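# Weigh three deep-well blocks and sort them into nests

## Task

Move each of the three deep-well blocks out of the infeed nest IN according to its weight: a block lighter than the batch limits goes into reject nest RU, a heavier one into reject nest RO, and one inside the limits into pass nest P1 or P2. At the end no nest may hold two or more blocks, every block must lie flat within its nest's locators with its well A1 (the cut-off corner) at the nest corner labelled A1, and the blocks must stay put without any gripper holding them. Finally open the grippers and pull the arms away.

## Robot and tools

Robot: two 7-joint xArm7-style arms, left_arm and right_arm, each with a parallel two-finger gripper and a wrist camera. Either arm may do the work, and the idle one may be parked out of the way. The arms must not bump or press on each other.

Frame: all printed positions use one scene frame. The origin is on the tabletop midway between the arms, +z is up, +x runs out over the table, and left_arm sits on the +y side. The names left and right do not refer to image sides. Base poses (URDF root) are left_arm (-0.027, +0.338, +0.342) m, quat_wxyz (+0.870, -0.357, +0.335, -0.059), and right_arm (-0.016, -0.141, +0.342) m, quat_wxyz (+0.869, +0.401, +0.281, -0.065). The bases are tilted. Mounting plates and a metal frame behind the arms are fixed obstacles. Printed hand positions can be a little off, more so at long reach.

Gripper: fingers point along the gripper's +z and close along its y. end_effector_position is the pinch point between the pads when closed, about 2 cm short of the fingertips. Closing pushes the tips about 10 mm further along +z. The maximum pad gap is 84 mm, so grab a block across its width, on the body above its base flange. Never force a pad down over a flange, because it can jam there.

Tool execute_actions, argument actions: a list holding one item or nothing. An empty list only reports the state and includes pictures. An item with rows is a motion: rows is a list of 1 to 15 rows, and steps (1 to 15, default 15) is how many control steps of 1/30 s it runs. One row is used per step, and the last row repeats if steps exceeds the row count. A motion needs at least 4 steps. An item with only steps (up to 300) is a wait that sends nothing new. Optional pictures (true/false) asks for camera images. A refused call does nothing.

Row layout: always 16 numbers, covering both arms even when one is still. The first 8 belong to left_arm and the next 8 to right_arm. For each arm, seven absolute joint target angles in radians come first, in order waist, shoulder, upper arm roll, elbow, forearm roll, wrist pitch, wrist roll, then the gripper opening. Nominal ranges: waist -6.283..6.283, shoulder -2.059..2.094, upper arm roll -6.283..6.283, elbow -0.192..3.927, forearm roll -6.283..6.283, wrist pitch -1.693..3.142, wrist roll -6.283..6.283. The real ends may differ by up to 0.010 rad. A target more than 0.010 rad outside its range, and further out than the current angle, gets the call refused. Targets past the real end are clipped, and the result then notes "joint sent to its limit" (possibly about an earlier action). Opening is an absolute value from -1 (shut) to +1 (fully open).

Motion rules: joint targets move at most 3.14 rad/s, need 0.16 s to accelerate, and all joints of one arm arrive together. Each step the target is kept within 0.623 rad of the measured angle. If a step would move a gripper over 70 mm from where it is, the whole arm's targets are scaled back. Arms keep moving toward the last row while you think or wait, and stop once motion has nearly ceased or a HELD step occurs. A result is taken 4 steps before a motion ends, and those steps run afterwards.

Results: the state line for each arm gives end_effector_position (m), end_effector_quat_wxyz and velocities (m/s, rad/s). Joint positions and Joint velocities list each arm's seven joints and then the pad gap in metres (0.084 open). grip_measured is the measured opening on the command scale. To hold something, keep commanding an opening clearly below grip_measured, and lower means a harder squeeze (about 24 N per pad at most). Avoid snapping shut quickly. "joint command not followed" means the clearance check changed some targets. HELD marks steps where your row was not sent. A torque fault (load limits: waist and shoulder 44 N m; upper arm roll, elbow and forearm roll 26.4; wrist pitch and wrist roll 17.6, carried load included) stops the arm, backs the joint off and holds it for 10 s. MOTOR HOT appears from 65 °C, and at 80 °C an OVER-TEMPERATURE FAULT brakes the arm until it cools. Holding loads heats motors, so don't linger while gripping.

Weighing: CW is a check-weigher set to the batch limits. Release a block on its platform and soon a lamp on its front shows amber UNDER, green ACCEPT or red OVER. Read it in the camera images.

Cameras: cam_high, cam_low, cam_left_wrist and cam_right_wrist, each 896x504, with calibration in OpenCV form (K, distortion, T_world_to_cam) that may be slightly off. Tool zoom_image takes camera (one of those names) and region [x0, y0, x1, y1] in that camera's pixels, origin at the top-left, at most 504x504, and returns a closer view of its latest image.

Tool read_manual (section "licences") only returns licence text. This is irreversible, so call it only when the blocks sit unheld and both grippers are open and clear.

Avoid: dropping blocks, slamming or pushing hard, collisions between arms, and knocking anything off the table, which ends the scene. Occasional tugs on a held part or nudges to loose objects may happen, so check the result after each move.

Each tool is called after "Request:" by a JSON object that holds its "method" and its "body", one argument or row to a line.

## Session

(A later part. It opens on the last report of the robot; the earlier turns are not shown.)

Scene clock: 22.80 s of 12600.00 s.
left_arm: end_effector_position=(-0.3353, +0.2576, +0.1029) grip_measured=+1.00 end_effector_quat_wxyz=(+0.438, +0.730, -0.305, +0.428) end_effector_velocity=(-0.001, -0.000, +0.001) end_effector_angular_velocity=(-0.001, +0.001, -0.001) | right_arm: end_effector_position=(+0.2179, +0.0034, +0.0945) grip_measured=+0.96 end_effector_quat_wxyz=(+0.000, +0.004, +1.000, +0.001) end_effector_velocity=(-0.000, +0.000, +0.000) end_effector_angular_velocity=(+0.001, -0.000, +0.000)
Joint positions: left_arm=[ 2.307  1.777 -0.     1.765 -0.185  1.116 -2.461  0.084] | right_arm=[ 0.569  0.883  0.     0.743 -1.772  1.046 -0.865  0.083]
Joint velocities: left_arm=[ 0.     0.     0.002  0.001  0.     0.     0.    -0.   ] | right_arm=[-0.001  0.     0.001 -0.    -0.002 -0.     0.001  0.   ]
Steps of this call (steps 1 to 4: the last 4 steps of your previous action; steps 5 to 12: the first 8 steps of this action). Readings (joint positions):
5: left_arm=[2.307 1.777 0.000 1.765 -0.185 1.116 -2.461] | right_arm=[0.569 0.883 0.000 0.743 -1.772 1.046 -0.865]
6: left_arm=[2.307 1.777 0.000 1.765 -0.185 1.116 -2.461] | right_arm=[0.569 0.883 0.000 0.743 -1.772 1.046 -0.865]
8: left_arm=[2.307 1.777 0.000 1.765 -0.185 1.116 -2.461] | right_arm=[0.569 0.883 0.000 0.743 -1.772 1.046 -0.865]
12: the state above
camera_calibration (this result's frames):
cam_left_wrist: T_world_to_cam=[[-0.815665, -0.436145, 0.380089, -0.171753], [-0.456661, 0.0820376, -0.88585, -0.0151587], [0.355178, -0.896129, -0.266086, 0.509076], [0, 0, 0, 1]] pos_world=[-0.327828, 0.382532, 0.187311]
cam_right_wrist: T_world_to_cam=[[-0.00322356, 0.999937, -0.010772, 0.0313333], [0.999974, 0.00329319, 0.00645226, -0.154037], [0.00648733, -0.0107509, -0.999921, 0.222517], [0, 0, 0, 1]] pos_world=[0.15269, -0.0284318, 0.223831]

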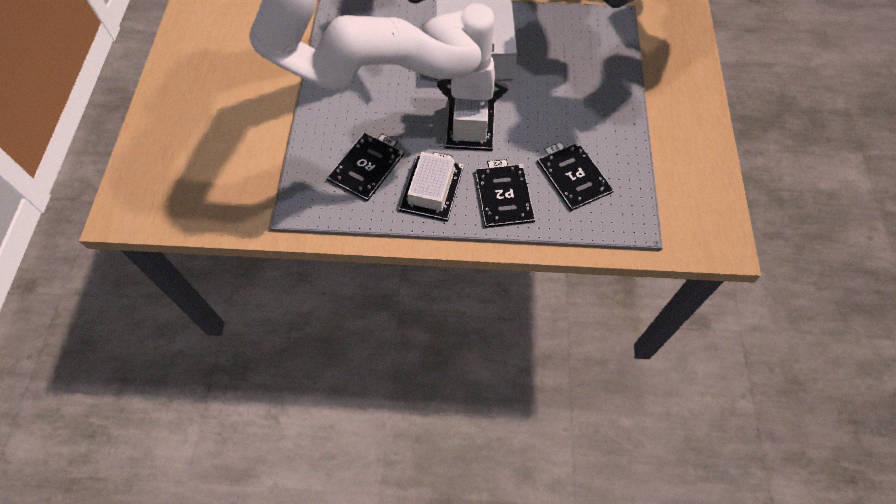

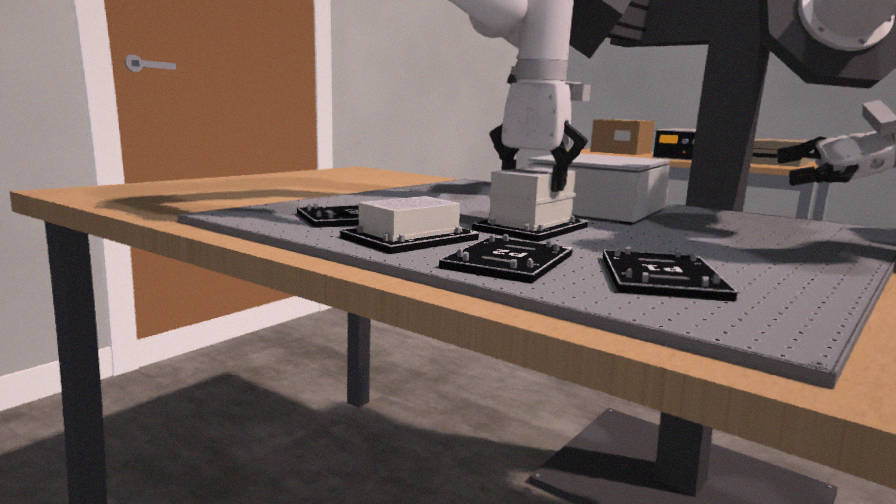

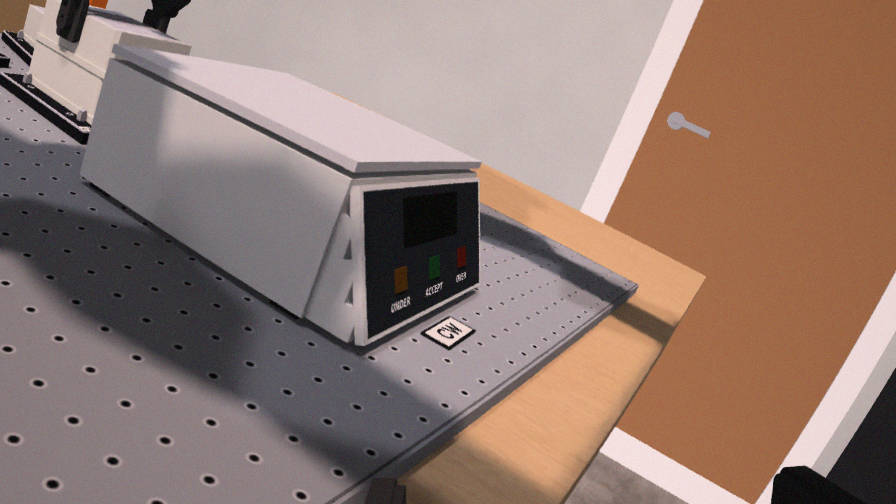

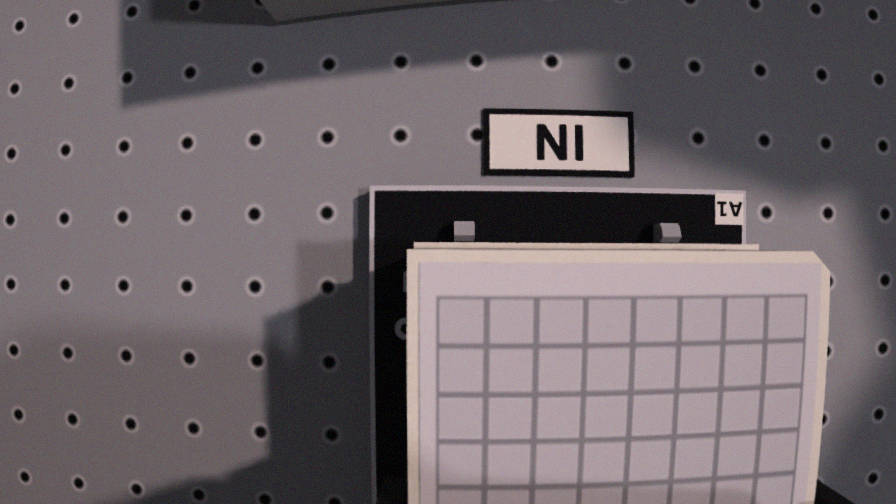

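Request:
{"method": "execute_actions", "body": {
  "actions": [
    {"rows":[[2.307,1.777,0,1.765,-0.185,1.116,-2.461,1,0.609,0.855,0,0.724,-1.727,1.039,-0.872,0],[2.307,1.777,0,1.765,-0.185,1.116,-2.461,1,0.609,0.855,0,0.724,-1.727,1.039,-0.872,0],[2.307,1.777,0,1.765,-0.185,1.116,-2.461,1,0.67,0.814,0,0.696,-1.66,1.029,-0.883,0],[2.307,1.777,0,1.765,-0.185,1.116,-2.461,1,0.67,0.814,0,0.696,-1.66,1.029,-0.883,0],[2.307,1.777,0,1.765,-0.185,1.116,-2.461,1,0.7944,0.731,0,0.649,-1.513,1.0165,-0.927,0],[2.307,1.777,0,1.765,-0.185,1.116,-2.461,1,0.7944,0.731,0,0.649,-1.513,1.0165,-0.927,0],[2.307,1.777,0,1.765,-0.185,1.116,-2.461,1,0.9157,0.6465,0,0.6077,-1.364,1.015,-0.99,0]],"steps":15}
  ]
}}

Request:
{"method": "execute_actions", "body": {
  "actions": [
    {"rows":[[2.307,1.777,0,1.765,-0.185,1.116,-2.461,1,1.074,0.842,0,0.714,-1.265,0.98,0.5,0]],"steps":15}
  ]
}}

Request:
{"method": "execute_actions", "body": {
  "actions": [
    {"steps":10}
  ]
}}

Request:
{"method": "execute_actions", "body": {
  "actions": [
    {"rows":[[2.307,1.777,0,1.765,-0.185,1.116,-2.461,1,1.277,1.247,0,0.748,-1.355,0.81,1.13,0]],"steps":15}
  ]
}}

Request:
{"method": "execute_actions", "body": {
  "actions": [
    {"steps":8}
  ]
}}

Request:
{"method": "execute_actions", "body": {
  "actions": [
    {"rows":[[2.307,1.777,0,1.765,-0.185,1.116,-2.461,1,1.27,1.283,0,0.763,-1.377,0.811,1.159,0],[2.307,1.777,0,1.765,-0.185,1.116,-2.461,1,1.27,1.283,0,0.763,-1.377,0.811,1.159,0],[2.307,1.777,0,1.765,-0.185,1.116,-2.461,1,1.24,1.304,0,0.776,-1.408,0.827,1.167,0],[2.307,1.777,0,1.765,-0.185,1.116,-2.461,1,1.225,1.315,0,0.783,-1.423,0.834,1.171,0],[2.307,1.777,0,1.765,-0.185,1.116,-2.461,1,1.21,1.325,0,0.79,-1.438,0.842,1.176,0],[2.307,1.777,0,1.765,-0.185,1.116,-2.461,1,1.188,1.341,0,0.8,-1.461,0.853,1.182,0]],"steps":14}
  ]
}}

Request:
{"method": "execute_actions", "body": {
  "actions": [
    {"rows":[[2.307,1.777,0,1.765,-0.185,1.116,-2.461,1,1.188,1.341,0,0.8,-1.461,0.853,1.182,1]],"steps":10}
  ]
}}

Request:
{"method": "execute_actions", "body": {
  "actions": [
    {"rows":[[2.307,1.777,0,1.765,-0.185,1.116,-2.461,1,1.225,1.315,0,0.783,-1.423,0.834,1.171,1],[2.307,1.777,0,1.765,-0.185,1.116,-2.461,1,1.255,1.294,0,0.77,-1.392,0.819,1.163,1],[2.307,1.777,0,1.765,-0.185,1.116,-2.461,1,1.285,1.273,0,0.757,-1.362,0.804,1.155,1],[2.307,1.777,0,1.765,-0.185,1.116,-2.461,1,1.301,1.262,0,0.75,-1.346,0.796,1.15,1]],"steps":12}
  ]
}}

Request:
{"method": "execute_actions", "body": {
  "actions": [
    {"steps":45}
  ],
  "pictures": true
}}

Scene clock: 24.03 s of 12600.00 s.
left_arm: end_effector_position=(-0.3353, +0.2576, +0.1029) grip_measured=+1.00 end_effector_quat_wxyz=(+0.438, +0.730, -0.305, +0.428) end_effector_velocity=(+0.001, +0.000, -0.001) end_effector_angular_velocity=(+0.000, -0.002, +0.002) | right_arm: end_effector_position=(+0.2183, +0.0045, +0.1997) grip_measured=+0.96 end_effector_quat_wxyz=(+0.002, +0.001, +1.000, +0.003) end_effector_velocity=(-0.026, +0.029, +0.336) end_effector_angular_velocity=(+0.163, -0.052, +0.088)
Joint positions: left_arm=[ 2.307  1.777 -0.     1.765 -0.185  1.116 -2.461  0.084] | right_arm=[ 0.878  0.672  0.005  0.624 -1.414  1.016 -0.97   0.083]
Joint velocities: left_arm=[-0.    -0.    -0.002 -0.001 -0.     0.001  0.     0.   ] | right_arm=[ 0.926 -0.641  0.088 -0.296  1.049 -0.049 -0.4    0.   ]
Steps of this call (steps 1 to 4: the last 4 steps of your previous action; steps 5 to 15: the robot went on to your last target; steps 16 to 26: nothing new was sent; steps 27 to 37: the first 11 steps of this action). Readings (joint positions):
27: left_arm=[2.307 1.777 0.000 1.765 -0.185 1.116 -2.461] | right_arm=[0.569 0.882 0.000 0.743 -1.771 1.045 -0.865]
28: left_arm=[2.307 1.777 -0.000 1.765 -0.185 1.116 -2.461] | right_arm=[0.576 0.878 -0.002 0.740 -1.762 1.044 -0.867]
30: left_arm=[2.307 1.777 -0.000 1.765 -0.185 1.116 -2.461] | right_arm=[0.610 0.855 -0.005 0.723 -1.723 1.039 -0.873]
34: left_arm=[2.307 1.777 -0.000 1.765 -0.185 1.116 -2.461] | right_arm=[0.749 0.761 -0.003 0.666 -1.563 1.023 -0.914]
37: the state above

Scene clock: 24.53 s of 12600.00 s.
left_arm: end_effector_position=(-0.3353, +0.2576, +0.1029) grip_measured=+1.00 end_effector_quat_wxyz=(+0.438, +0.730, -0.305, +0.428) end_effector_velocity=(+0.000, +0.001, -0.001) end_effector_angular_velocity=(+0.001, -0.000, -0.001) | right_arm: end_effector_position=(+0.1735, +0.0438, +0.2208) grip_measured=+0.96 end_effector_quat_wxyz=(+0.000, +0.323, +0.947, +0.003) end_effector_velocity=(-0.070, +0.051, +0.007) end_effector_angular_velocity=(-0.024, +0.004, -2.987)
Joint positions: left_arm=[ 2.307  1.777 -0.     1.765 -0.185  1.116 -2.461  0.084] | right_arm=[ 1.052  0.817  0.003  0.699 -1.28   0.985 -0.241  0.083]
Joint velocities: left_arm=[-0.    -0.001 -0.001 -0.    -0.    -0.001 -0.     0.   ] | right_arm=[ 0.229  0.264 -0.022  0.136  0.148 -0.046  3.114 -0.   ]
Steps of this call (steps 1 to 4: the last 4 steps of your previous action; steps 5 to 15: the first 11 steps of this action). Readings (joint positions):
5: left_arm=[2.307 1.777 -0.000 1.765 -0.185 1.116 -2.461] | right_arm=[0.915 0.648 -0.001 0.608 -1.365 1.015 -0.988]
6: left_arm=[2.307 1.777 0.000 1.765 -0.185 1.116 -2.461] | right_arm=[0.916 0.652 -0.003 0.610 -1.363 1.015 -0.978]
8: left_arm=[2.307 1.777 -0.000 1.765 -0.185 1.116 -2.461] | right_arm=[0.933 0.677 -0.005 0.627 -1.352 1.011 -0.904]
12: left_arm=[2.307 1.777 -0.000 1.765 -0.185 1.116 -2.461] | right_arm=[1.014 0.773 0.001 0.678 -1.303 0.993 -0.552]
15: the state above

Scene clock: 24.87 s of 12600.00 s.
left_arm: end_effector_position=(-0.3353, +0.2576, +0.1029) grip_measured=+1.00 end_effector_quat_wxyz=(+0.438, +0.730, -0.305, +0.428) end_effector_velocity=(+0.000, -0.001, +0.000) end_effector_angular_velocity=(-0.001, -0.000, +0.001) | right_arm: end_effector_position=(+0.1683, +0.0489, +0.2214) grip_measured=+0.96 end_effector_quat_wxyz=(+0.001, +0.637, +0.771, +0.002) end_effector_velocity=(-0.002, +0.001, +0.001) end_effector_angular_velocity=(+0.001, +0.000, -0.203)
Joint positions: left_arm=[ 2.307  1.777  0.     1.765 -0.185  1.116 -2.461  0.084] | right_arm=[ 1.073  0.841 -0.     0.714 -1.265  0.98   0.49   0.083]
Joint velocities: left_arm=[-0.     0.001  0.    -0.    -0.     0.    -0.     0.   ] | right_arm=[ 0.004  0.004  0.001  0.001  0.003 -0.001  0.207  0.   ]
Kept back: nothing.
Steps of this call (steps 1 to 4: the last 4 steps of your previous action; steps 5 to 10: the robot went on to your last target). Readings (joint positions):
1: left_arm=[2.307 1.777 -0.000 1.765 -0.185 1.116 -2.461] | right_arm=[1.058 0.825 0.002 0.703 -1.276 0.983 -0.136]
2: left_arm=[2.307 1.777 -0.000 1.765 -0.185 1.116 -2.461] | right_arm=[1.063 0.830 0.001 0.706 -1.273 0.982 -0.032]
4: left_arm=[2.307 1.777 -0.000 1.765 -0.185 1.116 -2.461] | right_arm=[1.068 0.835 -0.000 0.710 -1.269 0.981 0.176]
8: left_arm=[2.307 1.777 -0.000 1.765 -0.185 1.116 -2.461] | right_arm=[1.073 0.841 -0.001 0.714 -1.266 0.980 0.457]
10: the state above

Scene clock: 25.23 s of 12600.00 s.
left_arm: end_effector_position=(-0.3353, +0.2576, +0.1029) grip_measured=+1.00 end_effector_quat_wxyz=(+0.438, +0.730, -0.305, +0.428) end_effector_velocity=(+0.000, -0.000, -0.000) end_effector_angular_velocity=(+0.000, -0.000, +0.001) | right_arm: end_effector_position=(+0.0424, +0.0565, +0.1837) grip_measured=+0.96 end_effector_quat_wxyz=(-0.006, +0.694, +0.720, +0.008) end_effector_velocity=(-0.401, -0.088, -0.163) end_effector_angular_velocity=(-0.069, +0.040, -0.450)
Joint positions: left_arm=[ 2.307  1.777 -0.     1.765 -0.185  1.116 -2.461  0.084] | right_arm=[ 1.239  1.171  0.001  0.741 -1.338  0.842  1.007  0.083]
Joint velocities: left_arm=[ 0.  0. -0. -0.  0.  0.  0. -0.] | right_arm=[ 0.535  1.077  0.009  0.075 -0.231 -0.434  1.622 -0.   ]
Steps of this call (steps 1 to 11: the first 11 steps of this action). Readings (joint positions):
1: left_arm=[2.307 1.777 -0.000 1.765 -0.185 1.116 -2.461] | right_arm=[1.074 0.842 -0.000 0.714 -1.265 0.980 0.496]
2: left_arm=[2.307 1.777 -0.000 1.765 -0.185 1.116 -2.461] | right_arm=[1.077 0.847 -0.001 0.715 -1.267 0.977 0.509]
4: left_arm=[2.307 1.777 0.000 1.765 -0.185 1.116 -2.461] | right_arm=[1.099 0.892 -0.004 0.723 -1.278 0.957 0.585]
8: left_arm=[2.307 1.777 0.000 1.765 -0.185 1.116 -2.461] | right_arm=[1.181 1.056 0.002 0.731 -1.313 0.890 0.829]
11: the state above

Scene clock: 25.50 s of 12600.00 s.
left_arm: end_effector_position=(-0.3353, +0.2576, +0.1029) grip_measured=+1.00 end_effector_quat_wxyz=(+0.438, +0.730, -0.305, +0.428) end_effector_velocity=(-0.000, -0.001, +0.001) end_effector_angular_velocity=(-0.002, +0.001, +0.001) | right_arm: end_effector_position=(+0.0172, +0.0509, +0.1719) grip_measured=+0.96 end_effector_quat_wxyz=(-0.006, +0.710, +0.704, +0.006) end_effector_velocity=(+0.007, +0.014, +0.007) end_effector_angular_velocity=(+0.026, +0.001, -0.032)
Joint positions: left_arm=[ 2.307  1.777  0.     1.765 -0.185  1.116 -2.461  0.084] | right_arm=[ 1.276  1.244 -0.002  0.75  -1.355  0.811  1.129  0.083]
Joint velocities: left_arm=[ 0.     0.     0.002 -0.001  0.     0.    -0.     0.   ] | right_arm=[-0.002 -0.017  0.001  0.017 -0.002 -0.003  0.009 -0.   ]
Kept back: nothing.
Steps of this call (steps 1 to 4: the last 4 steps of your previous action; steps 5 to 8: the robot went on to your last target). Readings (joint positions):
1: left_arm=[2.307 1.777 -0.000 1.765 -0.185 1.116 -2.461] | right_arm=[1.255 1.204 0.002 0.743 -1.345 0.829 1.056]
2: left_arm=[2.307 1.777 -0.000 1.765 -0.185 1.116 -2.461] | right_arm=[1.267 1.229 0.002 0.743 -1.350 0.820 1.092]
4: left_arm=[2.307 1.777 -0.000 1.765 -0.185 1.116 -2.461] | right_arm=[1.276 1.248 0.002 0.742 -1.354 0.812 1.121]
8: the state above

Scene clock: 25.83 s of 12600.00 s.
left_arm: end_effector_position=(-0.3353, +0.2576, +0.1029) grip_measured=+1.00 end_effector_quat_wxyz=(+0.438, +0.730, -0.305, +0.428) end_effector_velocity=(+0.000, +0.001, -0.001) end_effector_angular_velocity=(+0.001, -0.001, +0.000) | right_arm: end_effector_position=(+0.0089, +0.0491, +0.1410) grip_measured=+0.96 end_effector_quat_wxyz=(+0.000, +0.708, +0.706, -0.001) end_effector_velocity=(-0.013, +0.023, +0.006) end_effector_angular_velocity=(+0.059, +0.023, +0.013)
Joint positions: left_arm=[ 2.307  1.777  0.     1.765 -0.185  1.116 -2.461  0.084] | right_arm=[ 1.189  1.339 -0.002  0.798 -1.458  0.851  1.181  0.083]
Joint velocities: left_arm=[ 0.    -0.001 -0.002 -0.     0.     0.     0.     0.   ] | right_arm=[-0.062  0.027  0.054  0.037 -0.073  0.028  0.023 -0.001]
Steps of this call (steps 1 to 10: the first 10 steps of this action). Readings (joint positions):
1: left_arm=[2.307 1.777 0.000 1.765 -0.185 1.116 -2.461] | right_arm=[1.276 1.245 -0.001 0.750 -1.355 0.811 1.130]
2: left_arm=[2.307 1.777 -0.000 1.765 -0.185 1.116 -2.461] | right_arm=[1.274 1.252 -0.001 0.754 -1.361 0.811 1.138]
4: left_arm=[2.307 1.777 -0.000 1.765 -0.185 1.116 -2.461] | right_arm=[1.263 1.279 0.001 0.765 -1.382 0.815 1.155]
8: left_arm=[2.307 1.777 0.000 1.765 -0.185 1.116 -2.461] | right_arm=[1.202 1.331 -0.001 0.793 -1.446 0.846 1.177]
10: the state above

Scene clock: 26.17 s of 12600.00 s.
left_arm: end_effector_position=(-0.3353, +0.2576, +0.1029) grip_measured=+1.00 end_effector_quat_wxyz=(+0.438, +0.730, -0.305, +0.428) end_effector_velocity=(+0.001, -0.001, -0.001) end_effector_angular_velocity=(+0.000, -0.001, +0.001) | right_arm: end_effector_position=(+0.0085, +0.0504, +0.1415) grip_measured=+1.00 end_effector_quat_wxyz=(-0.001, +0.708, +0.707, +0.001) end_effector_velocity=(-0.002, +0.001, +0.001) end_effector_angular_velocity=(+0.003, +0.003, +0.002)
Joint positions: left_arm=[ 2.307  1.777 -0.     1.765 -0.185  1.116 -2.461  0.084] | right_arm=[ 1.188  1.341  0.     0.8   -1.461  0.853  1.182  0.084]
Joint velocities: left_arm=[ 0.     0.002 -0.001  0.    -0.    -0.001  0.    -0.   ] | right_arm=[-0.001  0.001  0.003  0.001 -0.001 -0.001 -0.     0.004]
Steps of this call (steps 1 to 4: the last 4 steps of your previous action; steps 5 to 10: the first 6 steps of this action). Readings (joint positions):
5: left_arm=[2.307 1.777 -0.000 1.765 -0.185 1.116 -2.461] | right_arm=[1.188 1.340 0.000 0.800 -1.461 0.853 1.182]
6: left_arm=[2.307 1.777 -0.000 1.765 -0.185 1.116 -2.461] | right_arm=[1.188 1.340 0.000 0.800 -1.461 0.853 1.182]
8: left_arm=[2.307 1.777 0.000 1.765 -0.185 1.116 -2.461] | right_arm=[1.188 1.341 0.000 0.800 -1.461 0.853 1.182]
10: the state above

Scene clock: 26.57 s of 12600.00 s.
left_arm: end_effector_position=(-0.3353, +0.2576, +0.1029) grip_measured=+1.00 end_effector_quat_wxyz=(+0.438, +0.730, -0.305, +0.428) end_effector_velocity=(+0.000, -0.001, -0.000) end_effector_angular_velocity=(-0.000, -0.001, +0.001) | right_arm: end_effector_position=(+0.0077, +0.0514, +0.1729) grip_measured=+1.00 end_effector_quat_wxyz=(-0.008, +0.710, +0.704, +0.008) end_effector_velocity=(+0.001, -0.006, +0.017) end_effector_angular_velocity=(-0.003, +0.004, -0.013)
Joint positions: left_arm=[ 2.307  1.777  0.     1.765 -0.185  1.116 -2.461  0.084] | right_arm=[ 1.3    1.262  0.005  0.753 -1.35   0.798  1.151  0.084]
Joint velocities: left_arm=[-0.     0.001 -0.     0.     0.     0.     0.     0.   ] | right_arm=[ 0.086 -0.057 -0.017 -0.04   0.097 -0.051 -0.03  -0.   ]
Steps of this call (steps 1 to 4: the last 4 steps of your previous action; steps 5 to 12: the first 8 steps of this action). Readings (joint positions):
5: left_arm=[2.307 1.777 0.000 1.765 -0.185 1.116 -2.461] | right_arm=[1.189 1.340 0.000 0.800 -1.460 0.852 1.182]
6: left_arm=[2.307 1.777 -0.000 1.765 -0.185 1.116 -2.461] | right_arm=[1.197 1.335 -0.002 0.796 -1.451 0.848 1.179]
8: left_arm=[2.307 1.777 -0.000 1.765 -0.185 1.116 -2.461] | right_arm=[1.237 1.307 -0.003 0.776 -1.409 0.827 1.167]
12: the state above

Scene clock: 28.07 s of 12600.00 s.
left_arm: end_effector_position=(-0.3353, +0.2576, +0.1029) grip_measured=+1.00 end_effector_quat_wxyz=(+0.438, +0.730, -0.305, +0.428) end_effector_velocity=(-0.001, +0.001, +0.001) end_effector_angular_velocity=(-0.000, +0.001, -0.002) | right_arm: end_effector_position=(+0.0082, +0.0490, +0.1714) grip_measured=+1.00 end_effector_quat_wxyz=(-0.006, +0.710, +0.704, +0.006) end_effector_velocity=(-0.000, +0.000, +0.000) end_effector_angular_velocity=(+0.001, -0.000, +0.001)
Joint positions: left_arm=[ 2.307  1.777  0.     1.765 -0.185  1.116 -2.461  0.084] | right_arm=[ 1.301  1.262 -0.     0.75  -1.346  0.796  1.15   0.084]
Joint velocities: left_arm=[ 0.    -0.001  0.001  0.001 -0.     0.     0.    -0.   ] | right_arm=[-0.     0.     0.001 -0.    -0.001  0.     0.001  0.   ]
Kept back: nothing.
Steps of this call (steps 1 to 4: the last 4 steps of your previous action; steps 5 to 15: the robot went on to your last target; steps 16 to 45: nothing new was sent). Readings (joint positions):
1: left_arm=[2.307 1.777 0.000 1.765 -0.185 1.116 -2.461] | right_arm=[1.301 1.261 0.003 0.752 -1.348 0.797 1.151]
2: left_arm=[2.307 1.777 0.000 1.765 -0.185 1.116 -2.461] | right_arm=[1.301 1.261 0.001 0.751 -1.347 0.796 1.150]
4: left_arm=[2.307 1.777 0.000 1.765 -0.185 1.116 -2.461] | right_arm=[1.301 1.262 -0.001 0.750 -1.346 0.796 1.150]
8: left_arm=[2.307 1.777 -0.000 1.765 -0.185 1.116 -2.461] | right_arm=[1.300 1.263 -0.001 0.750 -1.346 0.796 1.150]
45: the state above
All arms were judged still, so your last target was given up. Only a new action makes them travel on or press farther. Fingers that are still opening or closing keep moving.
camera_calibration (this result's frames):
cam_left_wrist: T_world_to_cam=[[-0.815665, -0.436146, 0.380089, -0.171753], [-0.456661, 0.0820373, -0.88585, -0.0151588], [0.355178, -0.896129, -0.266086, 0.509076], [0, 0, 0, 1]] pos_world=[-0.327828, 0.382532, 0.187311]
cam_right_wrist: T_world_to_cam=[[0.999926, 0.00255889, -0.0119138, 0.0267343], [0.00243449, -0.999942, -0.0104444, 0.115225], [-0.0119398, 0.0104146, -0.999874, 0.300348], [0, 0, 0, 1]] pos_world=[-0.0234268, 0.112022, 0.301833]

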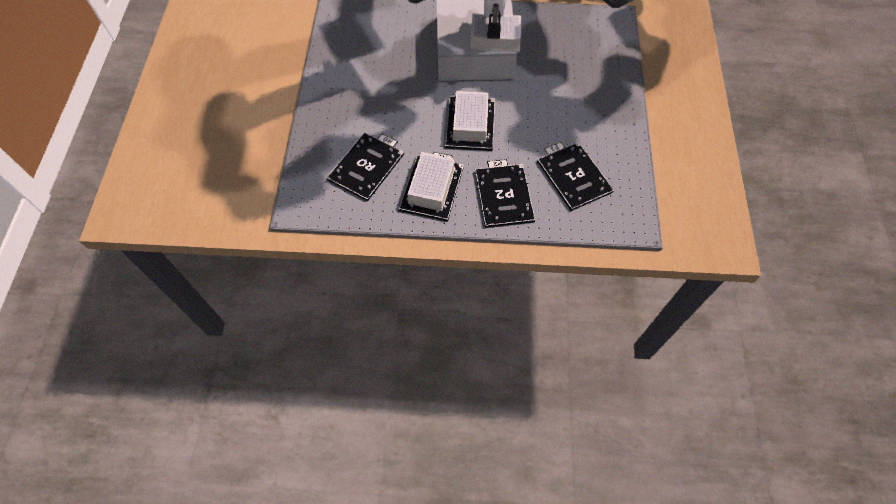

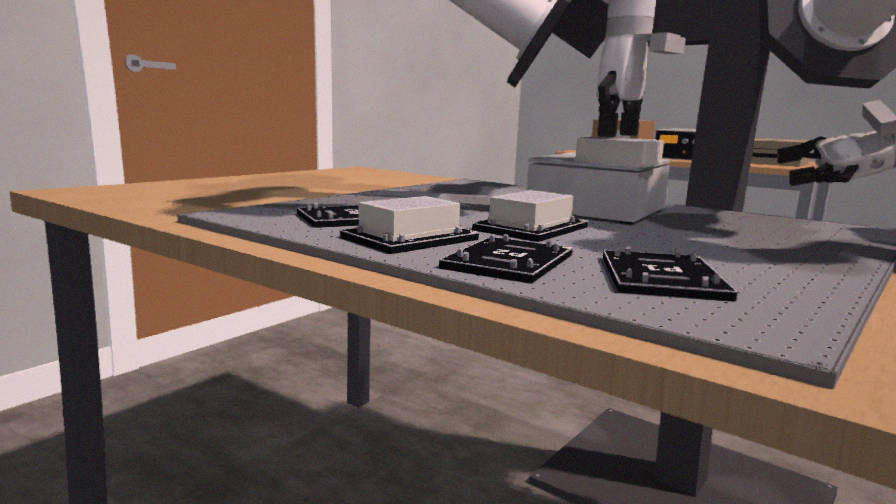

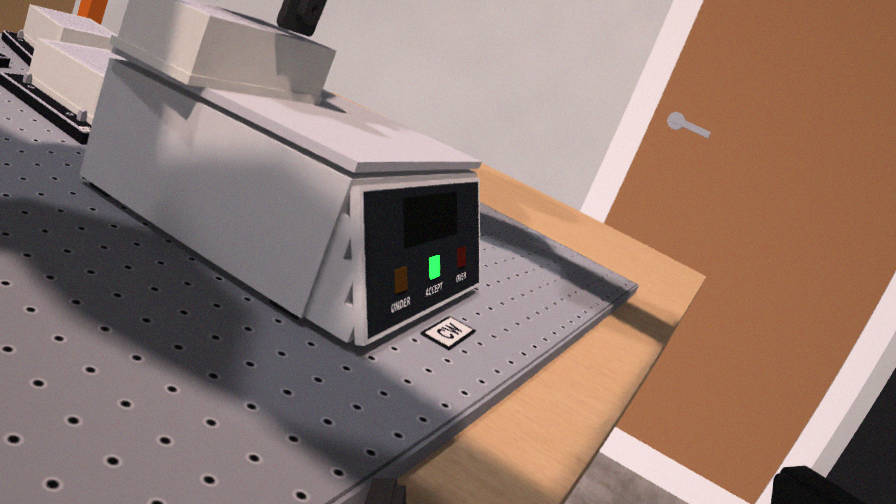

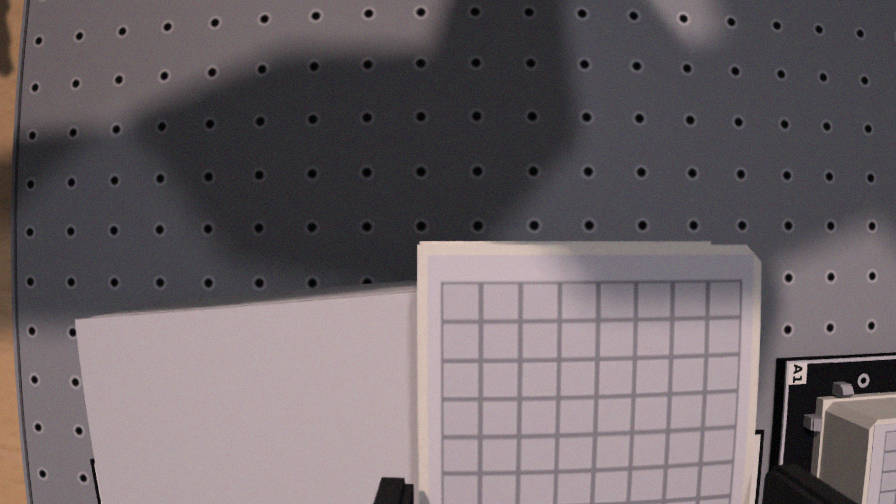

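Accept → P2.

Request:
{"method": "execute_actions", "body": {
  "actions": [
    {"rows":[[2.307,1.777,0,1.765,-0.185,1.116,-2.461,1,1.285,1.273,0,0.757,-1.362,0.804,1.155,1],[2.307,1.777,0,1.765,-0.185,1.116,-2.461,1,1.255,1.294,0,0.77,-1.392,0.819,1.163,1],[2.307,1.777,0,1.765,-0.185,1.116,-2.461,1,1.225,1.315,0,0.783,-1.423,0.834,1.171,1],[2.307,1.777,0,1.765,-0.185,1.116,-2.461,1,1.18,1.346,0,0.803,-1.469,0.857,1.184,1]],"steps":14}
  ]
}}

Request:
{"method": "execute_actions", "body": {
  "actions": [
    {"rows":[[2.307,1.777,0,1.765,-0.185,1.116,-2.461,1,1.18,1.346,0,0.803,-1.469,0.857,1.184,0]],"steps":12}
  ]
}}

Request:
{"method": "execute_actions", "body": {
  "actions": [
    {"rows":[[2.307,1.777,0,1.765,-0.185,1.116,-2.461,1,1.277,1.247,0,0.748,-1.355,0.81,1.13,0]],"steps":10}
  ]
}}

Request:
{"method": "execute_actions", "body": {
  "actions": [
    {"rows":[[2.307,1.777,0,1.765,-0.185,1.116,-2.461,1,1.074,0.842,0,0.714,-1.265,0.98,0.5,0]],"steps":15}
  ]
}}

Request:
{"method": "execute_actions", "body": {
  "actions": [
    {"rows":[[2.307,1.777,0,1.765,-0.185,1.116,-2.461,1,0.9157,0.6465,0,0.6077,-1.364,1.015,-0.99,0]],"steps":15}
  ]
}}

Request:
{"method": "execute_actions", "body": {
  "actions": [
    {"rows":[[2.307,1.777,0,1.765,-0.185,1.116,-2.461,1,0.653,0.955,0,1.32,-1.386,1.052,-1.634,0]],"steps":15}
  ]
}}

Request:
{"method": "execute_actions", "body": {
  "actions": [
    {"steps":12}
  ]
}}

Request:
{"method": "execute_actions", "body": {
  "actions": [
    {"rows":[[2.307,1.777,0,1.765,-0.185,1.116,-2.461,1,0.55,1.051,0,1.374,-1.505,1.013,-1.567,0]],"steps":15}
  ]
}}

Request:
{"method": "execute_actions", "body": {
  "actions": [
    {"steps":8}
  ],
  "pictures": true
}}

Scene clock: 28.77 s of 12600.00 s.
left_arm: end_effector_position=(-0.3353, +0.2576, +0.1029) grip_measured=+1.00 end_effector_quat_wxyz=(+0.438, +0.730, -0.305, +0.428) end_effector_velocity=(-0.001, +0.001, -0.001) end_effector_angular_velocity=(+0.002, +0.000, -0.002) | right_arm: end_effector_position=(+0.0084, +0.0481, +0.1379) grip_measured=+1.00 end_effector_quat_wxyz=(+0.001, +0.707, +0.707, -0.002) end_effector_velocity=(-0.011, +0.028, +0.021) end_effector_angular_velocity=(+0.077, +0.006, +0.017)
Joint positions: left_arm=[ 2.307  1.777  0.     1.765 -0.185  1.116 -2.461  0.084] | right_arm=[ 1.179  1.347 -0.003  0.801 -1.468  0.857  1.183  0.084]
Joint velocities: left_arm=[ 0.    -0.001 -0.001  0.001  0.    -0.001  0.    -0.   ] | right_arm=[-0.002 -0.003  0.059  0.025 -0.032  0.011  0.012  0.   ]
Steps of this call (steps 1 to 11: nothing new was sent; steps 12 to 21: the first 10 steps of this action). Readings (joint positions):
12: left_arm=[2.307 1.777 -0.000 1.765 -0.185 1.116 -2.461] | right_arm=[1.300 1.262 0.000 0.750 -1.347 0.797 1.150]
13: left_arm=[2.307 1.777 -0.000 1.765 -0.185 1.116 -2.461] | right_arm=[1.295 1.266 0.001 0.753 -1.353 0.799 1.152]
15: left_arm=[2.307 1.777 -0.000 1.765 -0.185 1.116 -2.461] | right_arm=[1.265 1.287 0.003 0.767 -1.384 0.815 1.161]
19: left_arm=[2.307 1.777 -0.000 1.765 -0.185 1.116 -2.461] | right_arm=[1.184 1.344 -0.005 0.799 -1.462 0.853 1.182]
21: the state above

Scene clock: 29.17 s of 12600.00 s.
left_arm: end_effector_position=(-0.3353, +0.2576, +0.1029) grip_measured=+1.00 end_effector_quat_wxyz=(+0.438, +0.730, -0.305, +0.428) end_effector_velocity=(-0.000, -0.000, -0.000) end_effector_angular_velocity=(-0.000, +0.001, -0.001) | right_arm: end_effector_position=(+0.0082, +0.0506, +0.1397) grip_measured=+0.96 end_effector_quat_wxyz=(-0.001, +0.707, +0.707, +0.001) end_effector_velocity=(+0.000, -0.000, -0.001) end_effector_angular_velocity=(-0.001, +0.001, -0.002)
Joint positions: left_arm=[ 2.307  1.777 -0.     1.765 -0.185  1.116 -2.461  0.084] | right_arm=[ 1.18   1.345  0.001  0.803 -1.469  0.857  1.184  0.083]
Joint velocities: left_arm=[-0.     0.001  0.     0.    -0.    -0.001 -0.     0.   ] | right_arm=[-0.002  0.001 -0.001  0.    -0.     0.     0.001  0.   ]
Steps of this call (steps 1 to 4: the last 4 steps of your previous action; steps 5 to 12: the first 8 steps of this action). Readings (joint positions):
5: left_arm=[2.307 1.777 -0.000 1.765 -0.185 1.116 -2.461] | right_arm=[1.181 1.345 0.001 0.803 -1.469 0.857 1.184]
6: left_arm=[2.307 1.777 0.000 1.765 -0.185 1.116 -2.461] | right_arm=[1.181 1.345 0.001 0.803 -1.469 0.857 1.184]
8: left_arm=[2.307 1.777 0.000 1.765 -0.185 1.116 -2.461] | right_arm=[1.181 1.345 0.001 0.803 -1.469 0.857 1.184]
12: the state above

Scene clock: 29.50 s of 12600.00 s.
left_arm: end_effector_position=(-0.3353, +0.2576, +0.1029) grip_measured=+1.00 end_effector_quat_wxyz=(+0.438, +0.730, -0.305, +0.428) end_effector_velocity=(-0.000, -0.001, +0.001) end_effector_angular_velocity=(-0.002, +0.001, +0.001) | right_arm: end_effector_position=(+0.0154, +0.0510, +0.1705) grip_measured=+0.96 end_effector_quat_wxyz=(-0.006, +0.709, +0.705, +0.006) end_effector_velocity=(+0.002, +0.079, +0.135) end_effector_angular_velocity=(+0.239, +0.025, -0.018)
Joint positions: left_arm=[ 2.307  1.777  0.     1.765 -0.185  1.116 -2.461  0.084] | right_arm=[ 1.271  1.252  0.002  0.753 -1.364  0.814  1.135  0.083]
Joint velocities: left_arm=[-0.     0.001  0.002  0.    -0.     0.001 -0.     0.   ] | right_arm=[ 0.253 -0.277  0.104 -0.044  0.241 -0.126 -0.115 -0.   ]
Steps of this call (steps 1 to 4: the last 4 steps of your previous action; steps 5 to 10: the first 6 steps of this action). Readings (joint positions):
5: left_arm=[2.307 1.777 0.000 1.765 -0.185 1.116 -2.461] | right_arm=[1.181 1.345 0.001 0.803 -1.468 0.856 1.183]
6: left_arm=[2.307 1.777 0.000 1.765 -0.185 1.116 -2.461] | right_arm=[1.188 1.338 -0.001 0.798 -1.458 0.852 1.178]
8: left_arm=[2.307 1.777 0.000 1.765 -0.185 1.116 -2.461] | right_arm=[1.235 1.291 -0.006 0.767 -1.401 0.830 1.152]
10: the state above

Scene clock: 30.00 s of 12600.00 s.
left_arm: end_effector_position=(-0.3353, +0.2576, +0.1029) grip_measured=+1.00 end_effector_quat_wxyz=(+0.438, +0.730, -0.305, +0.428) end_effector_velocity=(-0.000, -0.000, +0.001) end_effector_angular_velocity=(-0.001, +0.000, +0.001) | right_arm: end_effector_position=(+0.1401, +0.0568, +0.2146) grip_measured=+0.96 end_effector_quat_wxyz=(-0.002, +0.655, +0.756, +0.006) end_effector_velocity=(+0.416, -0.077, +0.105) end_effector_angular_velocity=(-0.099, +0.013, +0.417)
Joint positions: left_arm=[ 2.307  1.777 -0.     1.765 -0.185  1.116 -2.461  0.084] | right_arm=[ 1.111  0.918 -0.001  0.722 -1.282  0.948  0.621  0.083]
Joint velocities: left_arm=[-0.    -0.     0.001 -0.     0.     0.001 -0.     0.   ] | right_arm=[-0.527 -1.085 -0.016 -0.087  0.235  0.43  -1.619  0.   ]
Steps of this call (steps 1 to 4: the last 4 steps of your previous action; steps 5 to 15: the first 11 steps of this action). Readings (joint positions):
5: left_arm=[2.307 1.777 0.000 1.765 -0.185 1.116 -2.461] | right_arm=[1.276 1.247 -0.001 0.747 -1.355 0.811 1.129]
6: left_arm=[2.307 1.777 -0.000 1.765 -0.185 1.116 -2.461] | right_arm=[1.272 1.243 -0.000 0.746 -1.354 0.815 1.118]
8: left_arm=[2.307 1.777 0.000 1.765 -0.185 1.116 -2.461] | right_arm=[1.247 1.199 0.002 0.738 -1.343 0.837 1.044]
12: left_arm=[2.307 1.777 -0.000 1.765 -0.185 1.116 -2.461] | right_arm=[1.168 1.034 -0.001 0.733 -1.308 0.901 0.800]
15: the state above

Scene clock: 30.50 s of 12600.00 s.
left_arm: end_effector_position=(-0.3353, +0.2576, +0.1029) grip_measured=+1.00 end_effector_quat_wxyz=(+0.438, +0.730, -0.305, +0.428) end_effector_velocity=(-0.000, +0.000, -0.000) end_effector_angular_velocity=(+0.001, +0.001, -0.001) | right_arm: end_effector_position=(+0.2105, +0.0079, +0.2112) grip_measured=+0.96 end_effector_quat_wxyz=(-0.000, +0.356, +0.935, -0.000) end_effector_velocity=(+0.050, -0.073, -0.013) end_effector_angular_velocity=(-0.001, +0.012, +2.988)
Joint positions: left_arm=[ 2.307  1.777  0.     1.765 -0.185  1.116 -2.461  0.084] | right_arm=[ 0.937  0.674 -0.003  0.624 -1.351  1.011 -0.25   0.083]
Joint velocities: left_arm=[ 0.    -0.001 -0.    -0.    -0.    -0.001 -0.    -0.   ] | right_arm=[-0.223 -0.279  0.024 -0.166 -0.127  0.047 -3.117  0.   ]
Steps of this call (steps 1 to 4: the last 4 steps of your previous action; steps 5 to 15: the first 11 steps of this action). Readings (joint positions):
5: left_arm=[2.307 1.777 0.000 1.765 -0.185 1.116 -2.461] | right_arm=[1.074 0.841 -0.002 0.715 -1.266 0.979 0.503]
6: left_arm=[2.307 1.777 0.000 1.765 -0.185 1.116 -2.461] | right_arm=[1.072 0.840 0.000 0.711 -1.269 0.980 0.490]
8: left_arm=[2.307 1.777 0.000 1.765 -0.185 1.116 -2.461] | right_arm=[1.055 0.820 0.004 0.696 -1.284 0.984 0.414]
12: left_arm=[2.307 1.777 0.000 1.765 -0.185 1.116 -2.461] | right_arm=[0.975 0.720 -0.001 0.648 -1.331 1.002 0.061]
15: the state above

Scene clock: 31.00 s of 12600.00 s.
left_arm: end_effector_position=(-0.3353, +0.2576, +0.1029) grip_measured=+1.00 end_effector_quat_wxyz=(+0.438, +0.730, -0.305, +0.428) end_effector_velocity=(-0.001, +0.000, +0.000) end_effector_angular_velocity=(-0.000, +0.001, -0.002) | right_arm: end_effector_position=(+0.3292, +0.0708, +0.1724) grip_measured=+0.96 end_effector_quat_wxyz=(-0.005, -0.018, +1.000, +0.006) end_effector_velocity=(+0.437, +0.165, -0.163) end_effector_angular_velocity=(+0.013, -0.041, +0.628)
Joint positions: left_arm=[ 2.307  1.777 -0.     1.765 -0.185  1.116 -2.461  0.084] | right_arm=[ 0.764  0.829  0.001  1.014 -1.377  1.036 -1.287  0.083]
Joint velocities: left_arm=[ 0.    -0.     0.001  0.001  0.    -0.    -0.    -0.   ] | right_arm=[-0.512  0.588 -0.003  1.43  -0.044  0.072 -1.592 -0.   ]
Steps of this call (steps 1 to 4: the last 4 steps of your previous action; steps 5 to 15: the first 11 steps of this action). Readings (joint positions):
5: left_arm=[2.307 1.777 -0.000 1.765 -0.185 1.116 -2.461] | right_arm=[0.920 0.652 0.001 0.610 -1.362 1.014 -0.762]
6: left_arm=[2.307 1.777 0.000 1.765 -0.185 1.116 -2.461] | right_arm=[0.916 0.654 0.001 0.615 -1.363 1.015 -0.842]
8: left_arm=[2.307 1.777 0.000 1.765 -0.185 1.116 -2.461] | right_arm=[0.891 0.683 0.004 0.670 -1.366 1.019 -0.945]
12: left_arm=[2.307 1.777 0.000 1.765 -0.185 1.116 -2.461] | right_arm=[0.815 0.770 0.000 0.872 -1.372 1.029 -1.128]
15: the state above

Scene clock: 31.40 s of 12600.00 s.
left_arm: end_effector_position=(-0.3353, +0.2576, +0.1029) grip_measured=+1.00 end_effector_quat_wxyz=(+0.438, +0.730, -0.305, +0.428) end_effector_velocity=(-0.000, +0.001, -0.001) end_effector_angular_velocity=(+0.001, -0.000, -0.001) | right_arm: end_effector_position=(+0.4199, +0.0915, +0.1309) grip_measured=+0.96 end_effector_quat_wxyz=(-0.001, -0.089, +0.996, +0.000) end_effector_velocity=(-0.015, +0.035, +0.030) end_effector_angular_velocity=(+0.064, -0.012, +0.056)
Joint positions: left_arm=[ 2.307  1.777 -0.     1.765 -0.185  1.116 -2.461  0.084] | right_arm=[ 0.654  0.955  0.001  1.316 -1.386  1.052 -1.633  0.083]
Joint velocities: left_arm=[-0.    -0.    -0.001  0.001 -0.    -0.001 -0.    -0.   ] | right_arm=[ 0.031  0.012  0.049 -0.007  0.003 -0.009 -0.011  0.   ]
Kept back: nothing.
Steps of this call (steps 1 to 4: the last 4 steps of your previous action; steps 5 to 12: the robot went on to your last target). Readings (joint positions):
1: left_arm=[2.307 1.777 0.000 1.765 -0.185 1.116 -2.461] | right_arm=[0.747 0.848 0.001 1.062 -1.378 1.038 -1.340]
2: left_arm=[2.307 1.777 -0.000 1.765 -0.185 1.116 -2.461] | right_arm=[0.730 0.868 0.001 1.109 -1.380 1.041 -1.394]
4: left_arm=[2.307 1.777 0.000 1.765 -0.185 1.116 -2.461] | right_arm=[0.695 0.907 0.000 1.205 -1.382 1.046 -1.502]
8: left_arm=[2.307 1.777 -0.000 1.765 -0.185 1.116 -2.461] | right_arm=[0.653 0.951 -0.005 1.316 -1.386 1.052 -1.623]
12: the state above

Scene clock: 31.77 s of 12600.00 s.
left_arm: end_effector_position=(-0.3353, +0.2576, +0.1029) grip_measured=+1.00 end_effector_quat_wxyz=(+0.438, +0.730, -0.305, +0.428) end_effector_velocity=(-0.002, +0.000, +0.002) end_effector_angular_velocity=(-0.002, +0.003, -0.002) | right_arm: end_effector_position=(+0.4112, +0.0915, +0.0721) grip_measured=+0.96 end_effector_quat_wxyz=(-0.001, -0.076, +0.997, -0.000) end_effector_velocity=(+0.051, +0.072, +0.090) end_effector_angular_velocity=(+0.172, -0.102, -0.026)
Joint positions: left_arm=[ 2.307  1.777 -0.     1.765 -0.185  1.116 -2.461  0.084] | right_arm=[ 0.55   1.051  0.001  1.374 -1.505  1.013 -1.567  0.083]
Joint velocities: left_arm=[-0.    -0.002  0.004  0.    -0.     0.001  0.    -0.   ] | right_arm=[ 0.072 -0.046  0.109  0.052 -0.005 -0.018  0.     0.   ]
Steps of this call (steps 1 to 11: the first 11 steps of this action). Readings (joint positions):
1: left_arm=[2.307 1.777 0.000 1.765 -0.185 1.116 -2.461] | right_arm=[0.654 0.956 0.003 1.317 -1.387 1.051 -1.632]
2: left_arm=[2.307 1.777 0.000 1.765 -0.185 1.116 -2.461] | right_arm=[0.648 0.962 0.005 1.322 -1.397 1.046 -1.626]
4: left_arm=[2.307 1.777 -0.000 1.765 -0.185 1.116 -2.461] | right_arm=[0.602 1.005 0.012 1.355 -1.456 1.026 -1.593]
8: left_arm=[2.307 1.777 -0.000 1.765 -0.185 1.116 -2.461] | right_arm=[0.543 1.056 -0.013 1.367 -1.503 1.015 -1.568]
11: the state above

Scene clock: 32.03 s of 12600.00 s.
left_arm: end_effector_position=(-0.3353, +0.2576, +0.1029) grip_measured=+1.00 end_effector_quat_wxyz=(+0.438, +0.730, -0.305, +0.428) end_effector_velocity=(+0.000, -0.001, +0.001) end_effector_angular_velocity=(-0.002, +0.000, +0.001) | right_arm: end_effector_position=(+0.4115, +0.0907, +0.0715) grip_measured=+0.96 end_effector_quat_wxyz=(-0.000, -0.076, +0.997, -0.001) end_effector_velocity=(-0.001, +0.000, -0.001) end_effector_angular_velocity=(+0.001, +0.003, -0.001)
Joint positions: left_arm=[ 2.307  1.777  0.     1.765 -0.185  1.116 -2.461  0.084] | right_arm=[ 0.55   1.051 -0.001  1.374 -1.505  1.013 -1.567  0.083]
Joint velocities: left_arm=[-0.     0.     0.002 -0.001  0.     0.    -0.     0.   ] | right_arm=[-0.003  0.002  0.001  0.002  0.    -0.001 -0.    -0.   ]
Kept back: nothing.
Steps of this call (steps 1 to 4: the last 4 steps of your previous action; steps 5 to 8: the robot went on to your last target). Readings (joint positions):
1: left_arm=[2.307 1.777 -0.000 1.765 -0.185 1.116 -2.461] | right_arm=[0.552 1.050 0.003 1.375 -1.505 1.013 -1.567]
2: left_arm=[2.307 1.777 -0.000 1.765 -0.185 1.116 -2.461] | right_arm=[0.553 1.049 0.004 1.375 -1.505 1.012 -1.567]
4: left_arm=[2.307 1.777 0.000 1.765 -0.185 1.116 -2.461] | right_arm=[0.552 1.050 0.003 1.375 -1.505 1.013 -1.567]
8: the state above
camera_calibration (this result's frames):
cam_left_wrist: T_world_to_cam=[[-0.815665, -0.436145, 0.380089, -0.171753], [-0.456661, 0.0820375, -0.88585, -0.0151587], [0.355178, -0.896129, -0.266086, 0.509076], [0, 0, 0, 1]] pos_world=[-0.327828, 0.382532, 0.187311]
cam_right_wrist: T_world_to_cam=[[-0.163057, 0.986515, -0.0141304, 0.01164], [0.986593, 0.163135, 0.00455736, -0.356581], [0.00680107, -0.0131978, -0.99989, 0.199211], [0, 0, 0, 1]] pos_world=[0.352344, 0.0493169, 0.200979]

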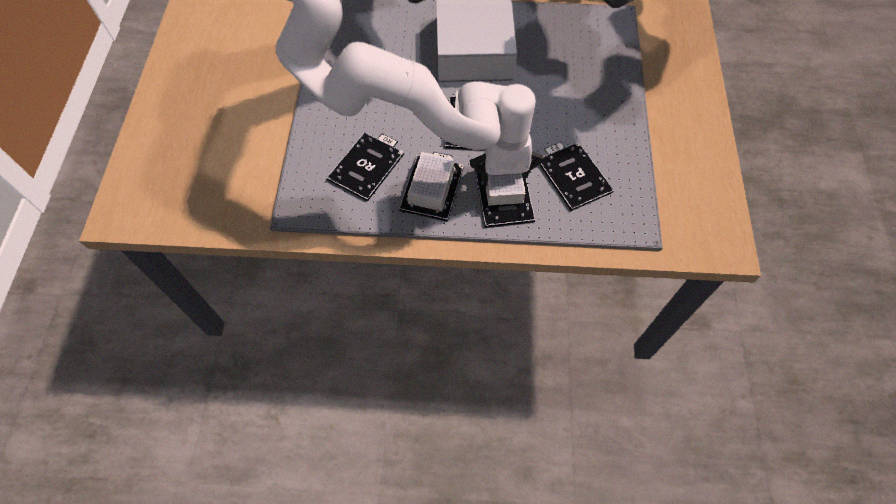

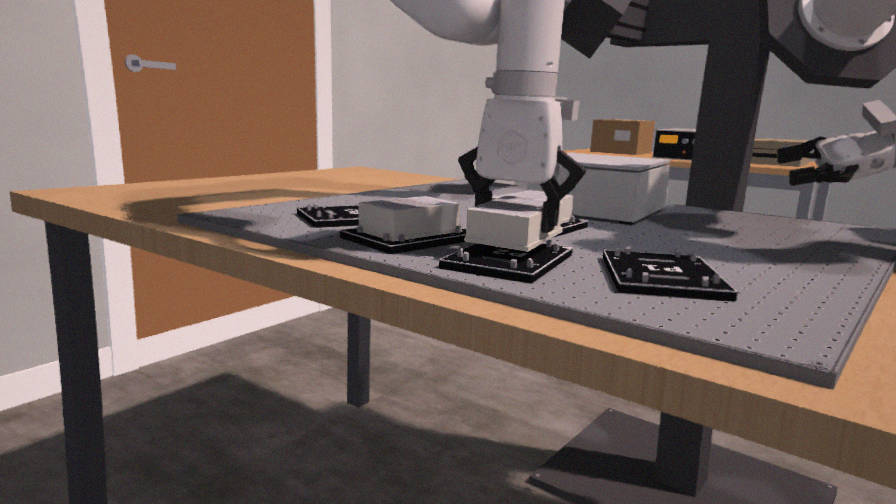

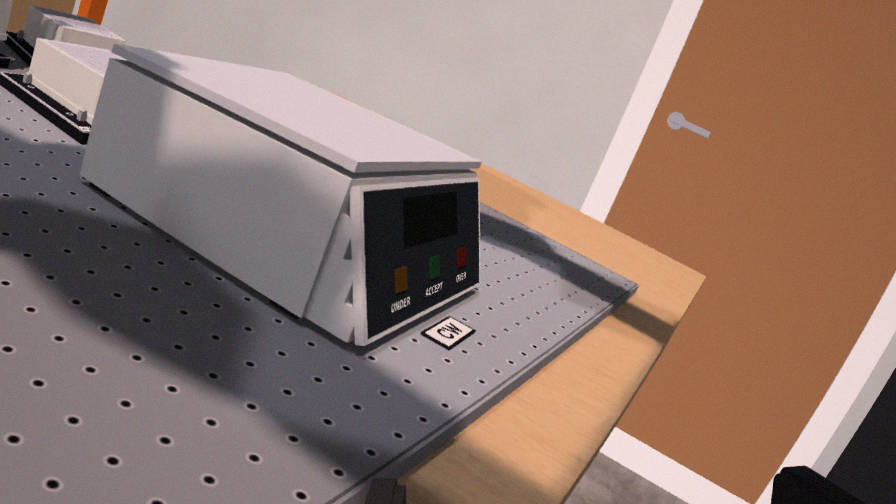

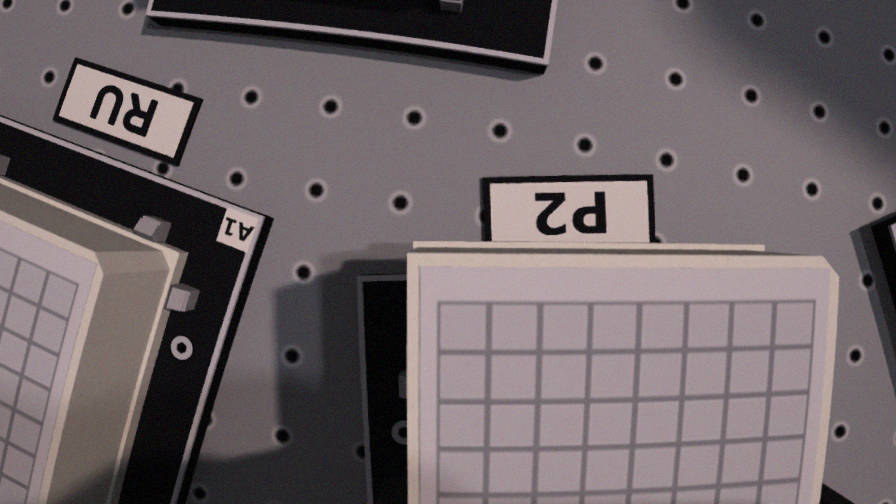

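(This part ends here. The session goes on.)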